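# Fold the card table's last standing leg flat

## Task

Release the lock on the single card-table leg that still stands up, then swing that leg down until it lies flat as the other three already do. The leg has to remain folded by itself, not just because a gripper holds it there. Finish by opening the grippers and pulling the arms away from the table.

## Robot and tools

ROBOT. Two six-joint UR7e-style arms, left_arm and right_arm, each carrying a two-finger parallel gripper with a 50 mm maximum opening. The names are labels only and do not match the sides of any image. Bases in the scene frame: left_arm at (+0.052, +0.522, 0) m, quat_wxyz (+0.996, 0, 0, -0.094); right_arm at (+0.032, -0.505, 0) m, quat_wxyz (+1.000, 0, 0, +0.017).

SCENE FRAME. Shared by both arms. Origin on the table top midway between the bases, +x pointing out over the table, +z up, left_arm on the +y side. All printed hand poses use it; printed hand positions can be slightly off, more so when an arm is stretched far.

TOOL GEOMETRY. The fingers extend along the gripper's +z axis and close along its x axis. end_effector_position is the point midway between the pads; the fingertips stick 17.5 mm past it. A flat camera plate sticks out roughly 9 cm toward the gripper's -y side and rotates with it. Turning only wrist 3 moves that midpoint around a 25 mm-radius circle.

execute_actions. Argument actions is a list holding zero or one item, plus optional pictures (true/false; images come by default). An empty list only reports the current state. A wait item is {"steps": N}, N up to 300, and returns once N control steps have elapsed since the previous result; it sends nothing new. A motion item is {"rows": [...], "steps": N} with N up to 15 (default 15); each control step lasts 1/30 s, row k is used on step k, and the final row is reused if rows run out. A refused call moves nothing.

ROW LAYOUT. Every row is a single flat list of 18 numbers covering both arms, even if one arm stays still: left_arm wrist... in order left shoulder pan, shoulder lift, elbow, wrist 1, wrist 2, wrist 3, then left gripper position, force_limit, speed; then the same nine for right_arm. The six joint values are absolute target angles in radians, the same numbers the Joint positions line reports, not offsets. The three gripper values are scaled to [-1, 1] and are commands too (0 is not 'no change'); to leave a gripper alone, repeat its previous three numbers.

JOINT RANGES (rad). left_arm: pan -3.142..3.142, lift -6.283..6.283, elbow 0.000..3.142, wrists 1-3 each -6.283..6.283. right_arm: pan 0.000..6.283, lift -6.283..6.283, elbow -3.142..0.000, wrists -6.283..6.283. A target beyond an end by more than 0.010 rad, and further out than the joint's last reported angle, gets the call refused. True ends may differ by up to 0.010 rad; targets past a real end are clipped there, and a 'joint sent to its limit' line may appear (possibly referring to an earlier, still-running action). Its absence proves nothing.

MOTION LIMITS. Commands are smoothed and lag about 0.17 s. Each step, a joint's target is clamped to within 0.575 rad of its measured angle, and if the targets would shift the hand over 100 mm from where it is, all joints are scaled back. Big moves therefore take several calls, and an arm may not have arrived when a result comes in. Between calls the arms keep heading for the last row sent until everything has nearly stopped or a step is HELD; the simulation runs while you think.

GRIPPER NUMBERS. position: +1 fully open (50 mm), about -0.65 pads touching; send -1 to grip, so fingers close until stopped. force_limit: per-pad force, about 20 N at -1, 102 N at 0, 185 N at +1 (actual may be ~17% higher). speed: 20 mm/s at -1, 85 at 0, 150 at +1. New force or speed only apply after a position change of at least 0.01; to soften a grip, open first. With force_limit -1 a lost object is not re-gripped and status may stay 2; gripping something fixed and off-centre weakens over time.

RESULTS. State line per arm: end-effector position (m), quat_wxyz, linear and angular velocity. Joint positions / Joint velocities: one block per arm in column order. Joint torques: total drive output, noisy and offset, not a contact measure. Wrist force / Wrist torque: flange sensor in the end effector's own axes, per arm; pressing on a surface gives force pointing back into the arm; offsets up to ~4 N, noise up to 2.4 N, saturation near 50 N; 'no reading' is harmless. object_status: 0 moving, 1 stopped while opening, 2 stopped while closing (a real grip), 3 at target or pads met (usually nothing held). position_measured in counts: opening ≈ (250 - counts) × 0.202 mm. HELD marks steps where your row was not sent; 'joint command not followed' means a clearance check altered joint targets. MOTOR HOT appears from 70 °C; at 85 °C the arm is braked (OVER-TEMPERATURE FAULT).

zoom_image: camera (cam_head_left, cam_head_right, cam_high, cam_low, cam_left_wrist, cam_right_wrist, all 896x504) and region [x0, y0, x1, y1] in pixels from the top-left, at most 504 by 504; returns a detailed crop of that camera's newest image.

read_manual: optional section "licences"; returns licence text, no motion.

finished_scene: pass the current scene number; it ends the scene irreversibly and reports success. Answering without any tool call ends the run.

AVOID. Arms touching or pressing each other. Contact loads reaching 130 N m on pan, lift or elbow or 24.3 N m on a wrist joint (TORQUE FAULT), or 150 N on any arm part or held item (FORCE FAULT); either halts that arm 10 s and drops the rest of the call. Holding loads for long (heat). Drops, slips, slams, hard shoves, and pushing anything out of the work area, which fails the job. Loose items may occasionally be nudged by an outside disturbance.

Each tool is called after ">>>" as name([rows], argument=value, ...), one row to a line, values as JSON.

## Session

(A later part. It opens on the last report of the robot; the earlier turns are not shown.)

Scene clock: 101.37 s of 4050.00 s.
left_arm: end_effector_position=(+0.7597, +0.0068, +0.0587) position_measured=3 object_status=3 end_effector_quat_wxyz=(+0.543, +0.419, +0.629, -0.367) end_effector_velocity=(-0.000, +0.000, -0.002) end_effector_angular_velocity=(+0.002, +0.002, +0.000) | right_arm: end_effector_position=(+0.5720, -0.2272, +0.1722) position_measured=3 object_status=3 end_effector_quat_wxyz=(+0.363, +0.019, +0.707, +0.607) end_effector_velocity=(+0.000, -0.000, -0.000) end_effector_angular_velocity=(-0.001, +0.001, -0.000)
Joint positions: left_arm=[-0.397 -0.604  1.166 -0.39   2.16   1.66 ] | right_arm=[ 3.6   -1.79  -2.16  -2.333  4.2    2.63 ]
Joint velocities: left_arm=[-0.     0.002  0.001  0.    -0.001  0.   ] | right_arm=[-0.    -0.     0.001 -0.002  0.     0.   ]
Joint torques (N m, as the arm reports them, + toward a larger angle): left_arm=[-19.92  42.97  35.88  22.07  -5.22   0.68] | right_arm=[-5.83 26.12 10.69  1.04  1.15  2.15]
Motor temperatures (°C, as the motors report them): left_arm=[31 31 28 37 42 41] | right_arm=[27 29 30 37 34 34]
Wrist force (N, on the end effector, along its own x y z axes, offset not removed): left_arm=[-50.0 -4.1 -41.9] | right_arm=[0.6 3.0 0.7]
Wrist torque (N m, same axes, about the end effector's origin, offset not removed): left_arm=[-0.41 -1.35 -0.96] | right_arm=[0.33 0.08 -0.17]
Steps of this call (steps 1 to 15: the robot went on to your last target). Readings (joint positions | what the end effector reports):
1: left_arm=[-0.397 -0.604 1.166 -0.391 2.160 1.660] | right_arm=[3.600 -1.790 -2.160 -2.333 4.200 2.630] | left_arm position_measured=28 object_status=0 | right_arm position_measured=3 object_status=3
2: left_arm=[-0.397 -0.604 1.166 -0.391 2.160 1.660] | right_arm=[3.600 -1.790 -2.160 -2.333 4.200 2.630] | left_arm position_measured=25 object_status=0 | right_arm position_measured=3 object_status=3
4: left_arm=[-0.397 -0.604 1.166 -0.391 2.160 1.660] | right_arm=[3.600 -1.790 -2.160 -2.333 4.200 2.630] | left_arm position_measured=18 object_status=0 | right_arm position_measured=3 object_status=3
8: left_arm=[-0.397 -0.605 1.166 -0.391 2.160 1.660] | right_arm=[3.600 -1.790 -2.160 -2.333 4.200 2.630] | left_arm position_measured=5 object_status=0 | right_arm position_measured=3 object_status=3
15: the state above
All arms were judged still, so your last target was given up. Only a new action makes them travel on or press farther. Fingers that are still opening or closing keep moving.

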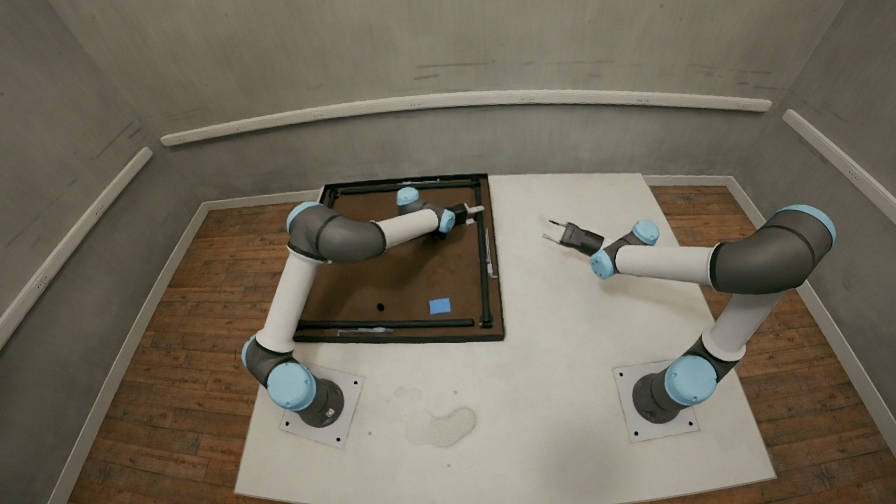

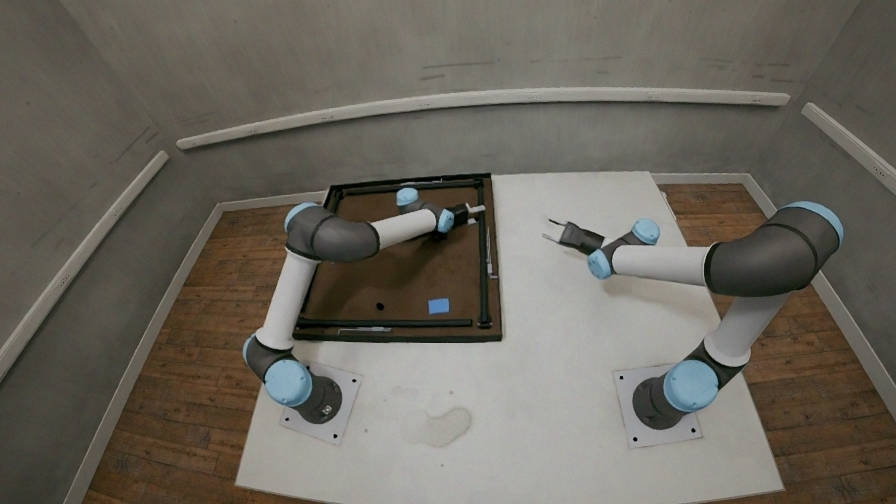

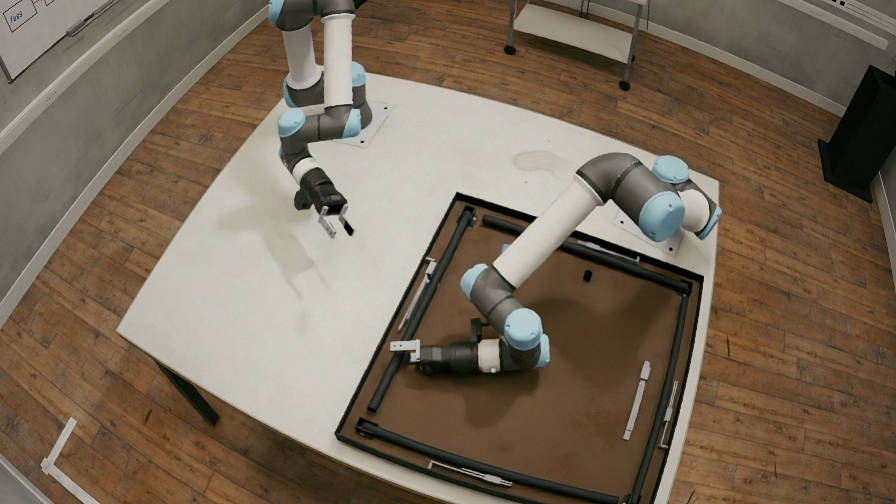

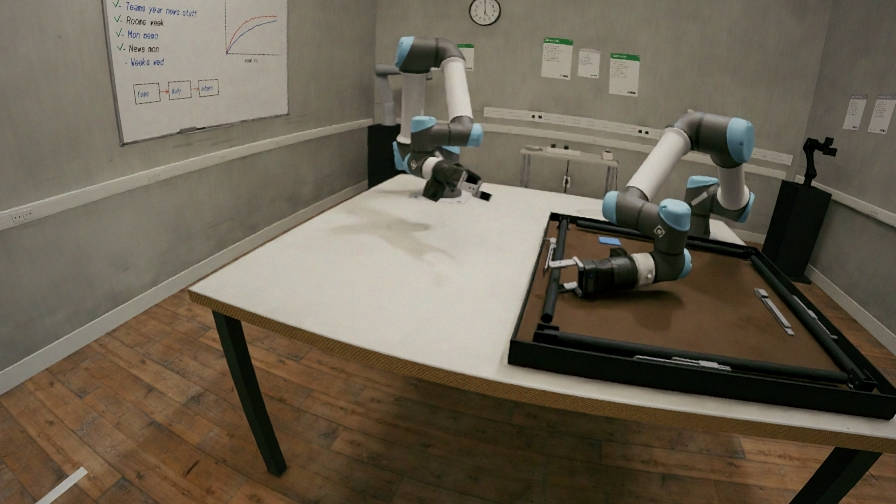

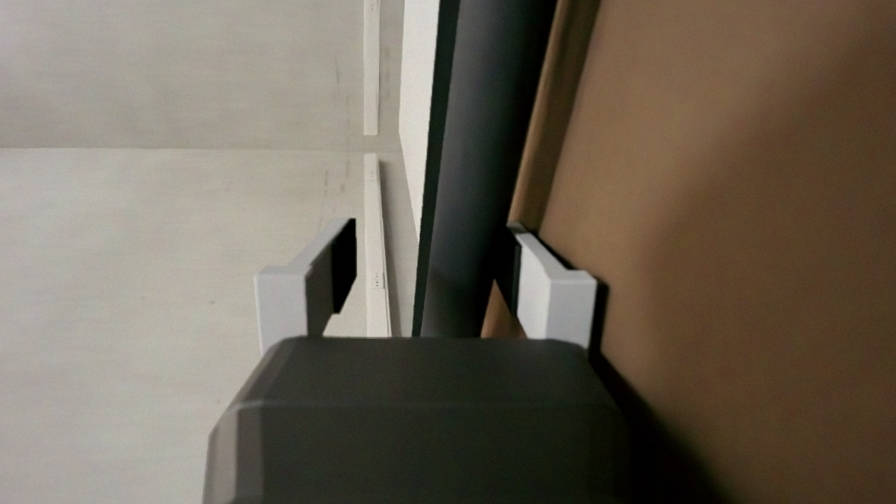

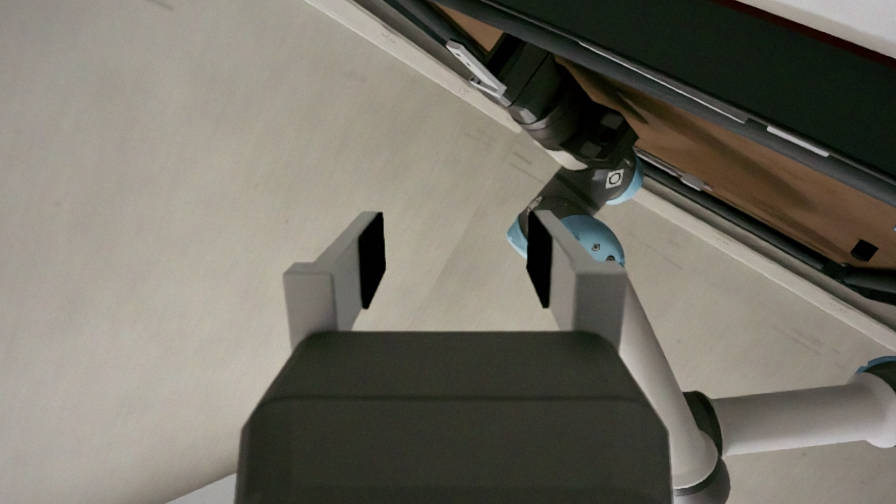

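Relieve the pressure, slide out, lift.

>>> execute_actions([
  {"rows":[[-0.397,-0.61,1.166,-0.39,2.16,1.68,1,0,-1,3.6,-1.79,-2.16,-2.333,4.2,2.63,1,-0.4,0]],"steps":10},
], pictures=false)

>>> execute_actions([
  {"rows":[[-0.335,-0.61,1.166,-0.39,2.16,1.68,1,0,-1,3.6,-1.79,-2.16,-2.333,4.2,2.63,1,-0.4,0]]},
], pictures=false)

>>> execute_actions([
  {"rows":[[-0.25,-0.9,1.3,-0.39,2.16,1.68,1,0,-1,3.6,-1.79,-2.16,-2.333,4.2,2.63,1,-0.4,0]]},
])

Scene clock: 107.23 s of 4050.00 s.
left_arm: end_effector_position=(+0.7597, +0.0067, +0.0615) position_measured=3 object_status=3 end_effector_quat_wxyz=(+0.548, +0.425, +0.624, -0.361) end_effector_velocity=(+0.000, -0.000, +0.005) end_effector_angular_velocity=(+0.000, -0.014, -0.002) | right_arm: end_effector_position=(+0.5720, -0.2272, +0.1722) position_measured=3 object_status=3 end_effector_quat_wxyz=(+0.363, +0.019, +0.707, +0.607) end_effector_velocity=(-0.000, -0.000, -0.000) end_effector_angular_velocity=(-0.000, +0.001, -0.001)
Joint positions: left_arm=[-0.397 -0.609  1.166 -0.389  2.16   1.679] | right_arm=[ 3.6   -1.79  -2.16  -2.333  4.2    2.63 ]
Joint velocities: left_arm=[-0.    -0.005 -0.    -0.     0.001  0.01 ] | right_arm=[-0.001 -0.    -0.001 -0.     0.    -0.   ]
Joint torques (N m, as the arm reports them, + toward a larger angle): left_arm=[  4.69 -39.01  -0.89   5.43   0.21   3.06] | right_arm=[-5.88 18.77 13.25  1.08  1.03  2.07]
Motor temperatures (°C, as the motors report them): left_arm=[31 31 28 37 42 41] | right_arm=[27 29 30 37 34 34]
Wrist force (N, on the end effector, along its own x y z axes, offset not removed): left_arm=[-32.3 3.1 2.8] | right_arm=[0.6 2.9 0.7]
Wrist torque (N m, same axes, about the end effector's origin, offset not removed): left_arm=[0.88 -0.63 -0.58] | right_arm=[0.29 0.03 -0.14]
Steps of this call (steps 1 to 90: nothing new was sent; then 2.53 s passed at rest; steps 91 to 100: all 10 steps of this action). Readings (joint positions | what the end effector reports):
91: left_arm=[-0.397 -0.604 1.166 -0.390 2.160 1.660] | right_arm=[3.600 -1.790 -2.160 -2.333 4.200 2.630] | left_arm position_measured=3 object_status=3 | right_arm position_measured=3 object_status=3
92: left_arm=[-0.397 -0.605 1.166 -0.390 2.160 1.662] | right_arm=[3.600 -1.790 -2.160 -2.333 4.200 2.630] | left_arm position_measured=3 object_status=3 | right_arm position_measured=3 object_status=3
94: left_arm=[-0.397 -0.607 1.166 -0.389 2.160 1.671] | right_arm=[3.600 -1.790 -2.160 -2.333 4.200 2.630] | left_arm position_measured=3 object_status=3 | right_arm position_measured=3 object_status=3
98: left_arm=[-0.397 -0.609 1.166 -0.389 2.160 1.678] | right_arm=[3.600 -1.790 -2.160 -2.333 4.200 2.630] | left_arm position_measured=3 object_status=3 | right_arm position_measured=3 object_status=3
100: the state above

Scene clock: 107.73 s of 4050.00 s.
left_arm: end_effector_position=(+0.7904, +0.0512, +0.0626) position_measured=3 object_status=3 end_effector_quat_wxyz=(+0.559, +0.405, +0.636, -0.344) end_effector_velocity=(+0.002, +0.003, +0.001) end_effector_angular_velocity=(-0.001, -0.002, +0.003) | right_arm: end_effector_position=(+0.5720, -0.2272, +0.1722) position_measured=3 object_status=3 end_effector_quat_wxyz=(+0.363, +0.019, +0.707, +0.607) end_effector_velocity=(-0.000, +0.000, -0.000) end_effector_angular_velocity=(+0.000, -0.000, +0.001)
Joint positions: left_arm=[-0.335 -0.61   1.166 -0.39   2.16   1.68 ] | right_arm=[ 3.6   -1.79  -2.16  -2.333  4.2    2.63 ]
Joint velocities: left_arm=[ 0.004 -0.001 -0.    -0.001  0.001  0.   ] | right_arm=[ 0.    -0.001  0.     0.001 -0.    -0.   ]
Joint torques (N m, as the arm reports them, + toward a larger angle): left_arm=[ 10.32 -61.67 -25.94  -3.59  -1.3    1.96] | right_arm=[-6.04 17.62 12.88  1.14  1.11  2.08]
Motor temperatures (°C, as the motors report them): left_arm=[31 31 28 37 42 41] | right_arm=[27 29 30 37 34 34]
Wrist force (N, on the end effector, along its own x y z axes, offset not removed): left_arm=[-2.2 -1.9 -0.8] | right_arm=[0.8 1.5 1.9]
Wrist torque (N m, same axes, about the end effector's origin, offset not removed): left_arm=[0.03 -0.17 -0.25] | right_arm=[0.19 0.09 -0.22]
Steps of this call (steps 1 to 15: all 15 steps of this action). Readings (joint positions | what the end effector reports):
1: left_arm=[-0.397 -0.609 1.166 -0.389 2.160 1.680] | right_arm=[3.600 -1.790 -2.160 -2.333 4.200 2.630] | left_arm position_measured=3 object_status=3 | right_arm position_measured=3 object_status=3
2: left_arm=[-0.393 -0.609 1.166 -0.389 2.160 1.680] | right_arm=[3.600 -1.790 -2.160 -2.333 4.200 2.630] | left_arm position_measured=3 object_status=3 | right_arm position_measured=3 object_status=3
4: left_arm=[-0.365 -0.609 1.166 -0.389 2.160 1.680] | right_arm=[3.600 -1.790 -2.160 -2.333 4.200 2.630] | left_arm position_measured=3 object_status=3 | right_arm position_measured=3 object_status=3
8: left_arm=[-0.341 -0.610 1.166 -0.390 2.160 1.680] | right_arm=[3.600 -1.790 -2.160 -2.333 4.200 2.630] | left_arm position_measured=3 object_status=3 | right_arm position_measured=3 object_status=3
15: the state above

Scene clock: 108.23 s of 4050.00 s.
left_arm: end_effector_position=(+0.7947, +0.1297, +0.2339) position_measured=3 object_status=3 end_effector_quat_wxyz=(+0.629, +0.381, +0.601, -0.314) end_effector_velocity=(-0.006, +0.023, +0.051) end_effector_angular_velocity=(-0.021, -0.045, +0.022) | right_arm: end_effector_position=(+0.5720, -0.2272, +0.1722) position_measured=3 object_status=3 end_effector_quat_wxyz=(+0.363, +0.019, +0.707, +0.607) end_effector_velocity=(-0.000, +0.000, -0.000) end_effector_angular_velocity=(-0.000, +0.001, +0.001)
Joint positions: left_arm=[-0.252 -0.893  1.297 -0.39   2.16   1.68 ] | right_arm=[ 3.6   -1.79  -2.16  -2.333  4.2    2.63 ]
Joint velocities: left_arm=[ 0.022 -0.086  0.037 -0.    -0.001 -0.   ] | right_arm=[ 0.001 -0.001 -0.     0.    -0.001  0.   ]
Joint torques (N m, as the arm reports them, + toward a larger angle): left_arm=[  9.57 -52.92 -14.29  -1.84   1.43   1.25] | right_arm=[-4.18 16.89 13.15  1.08  1.19  2.04]
Motor temperatures (°C, as the motors report them): left_arm=[31 31 28 37 42 41] | right_arm=[27 29 30 37 34 34]
Wrist force (N, on the end effector, along its own x y z axes, offset not removed): left_arm=[0.1 -1.3 0.1] | right_arm=[1.3 1.4 0.7]
Wrist torque (N m, same axes, about the end effector's origin, offset not removed): left_arm=[-0.10 0.05 -0.07] | right_arm=[0.06 -0.07 -0.12]
Steps of this call (steps 1 to 15: all 15 steps of this action). Readings (joint positions | what the end effector reports):
1: left_arm=[-0.335 -0.610 1.166 -0.390 2.160 1.680] | right_arm=[3.600 -1.790 -2.160 -2.333 4.200 2.630] | left_arm position_measured=3 object_status=3 | right_arm position_measured=3 object_status=3
2: left_arm=[-0.331 -0.615 1.171 -0.390 2.160 1.680] | right_arm=[3.600 -1.790 -2.160 -2.333 4.200 2.630] | left_arm position_measured=3 object_status=3 | right_arm position_measured=3 object_status=3
4: left_arm=[-0.311 -0.668 1.202 -0.390 2.160 1.680] | right_arm=[3.600 -1.790 -2.160 -2.333 4.200 2.630] | left_arm position_measured=3 object_status=3 | right_arm position_measured=3 object_status=3
8: left_arm=[-0.278 -0.789 1.254 -0.390 2.160 1.680] | right_arm=[3.600 -1.790 -2.160 -2.333 4.200 2.630] | left_arm position_measured=3 object_status=3 | right_arm position_measured=3 object_status=3
15: the state above

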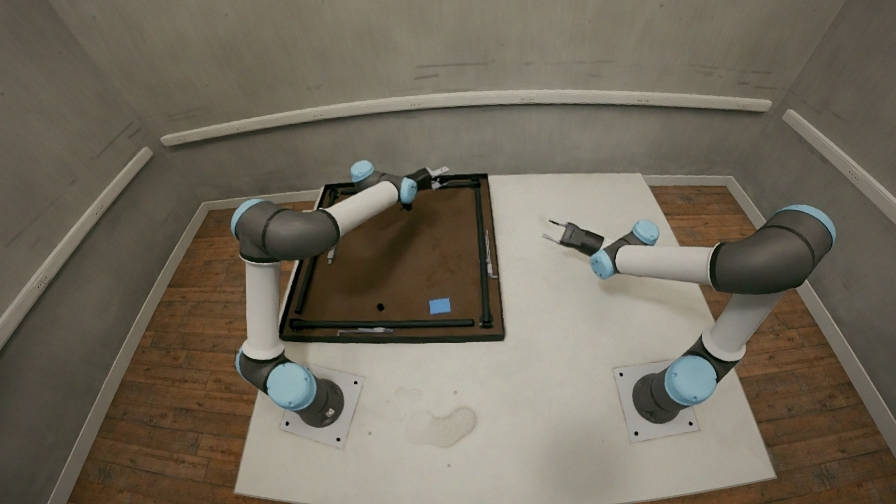

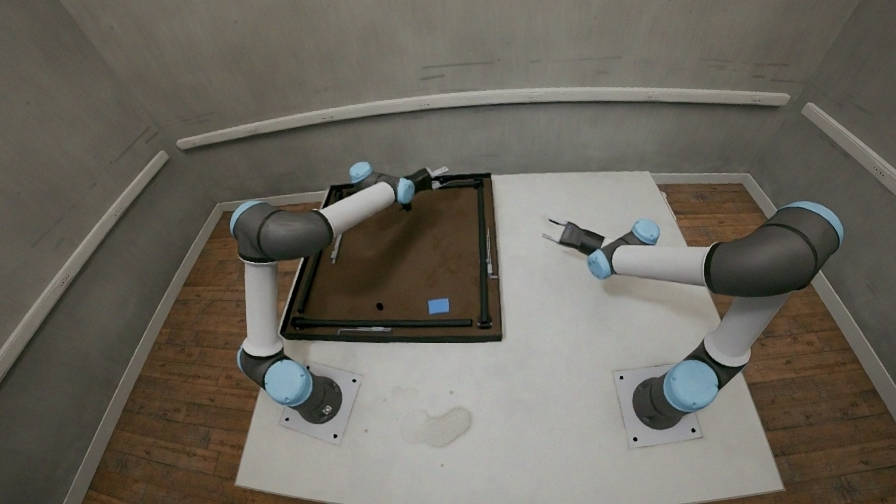

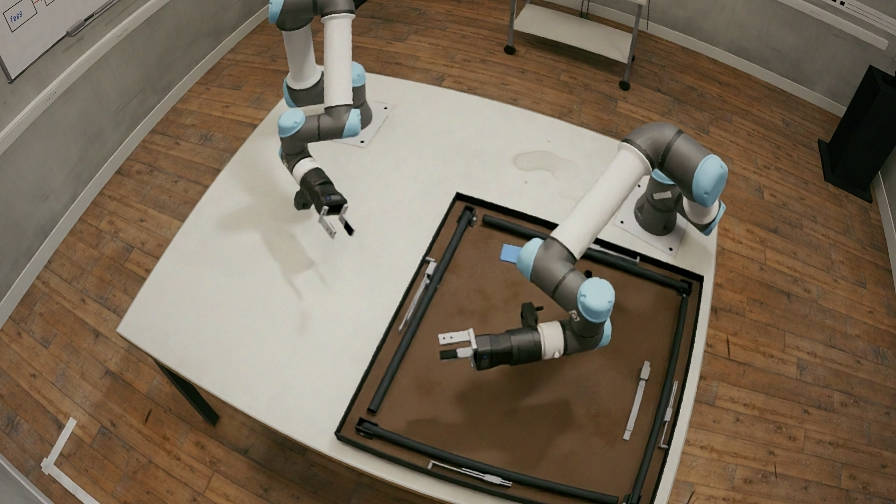

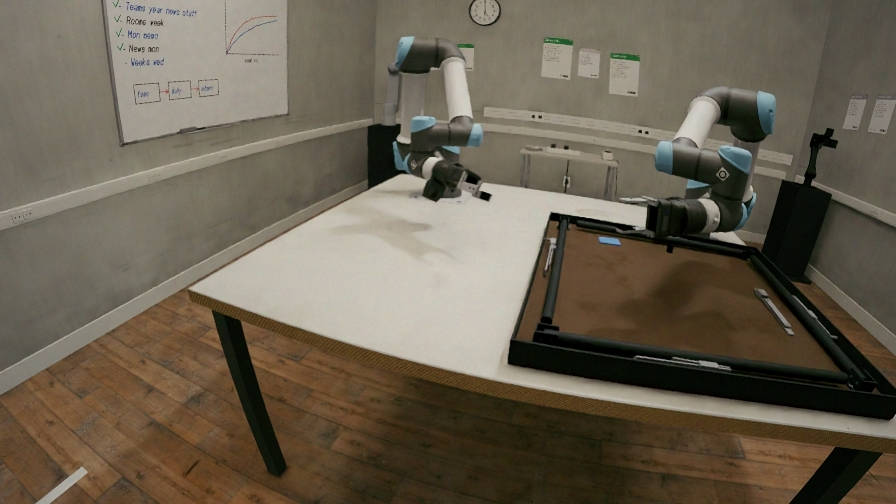

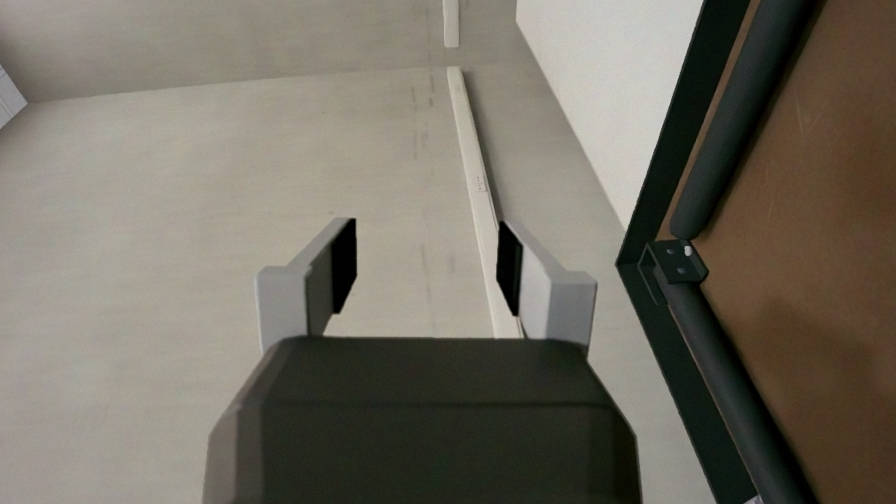

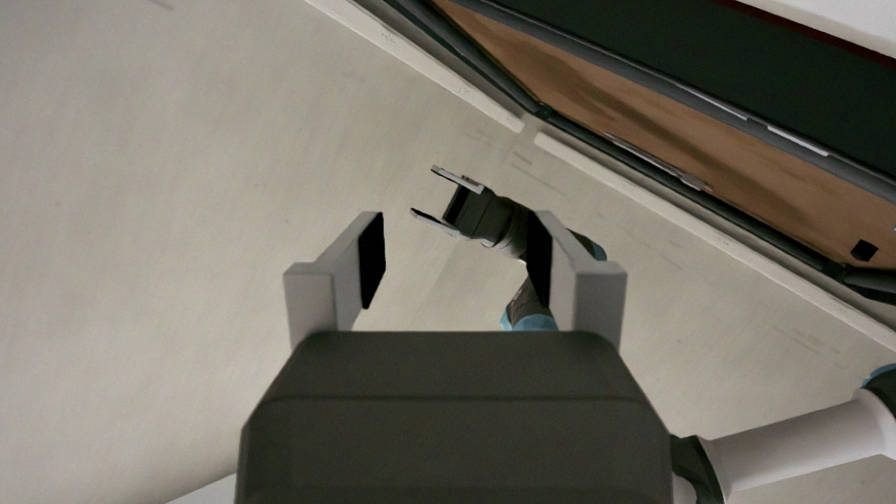

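>>> finished_scene(scene=1)

The scene is finished: the task was done.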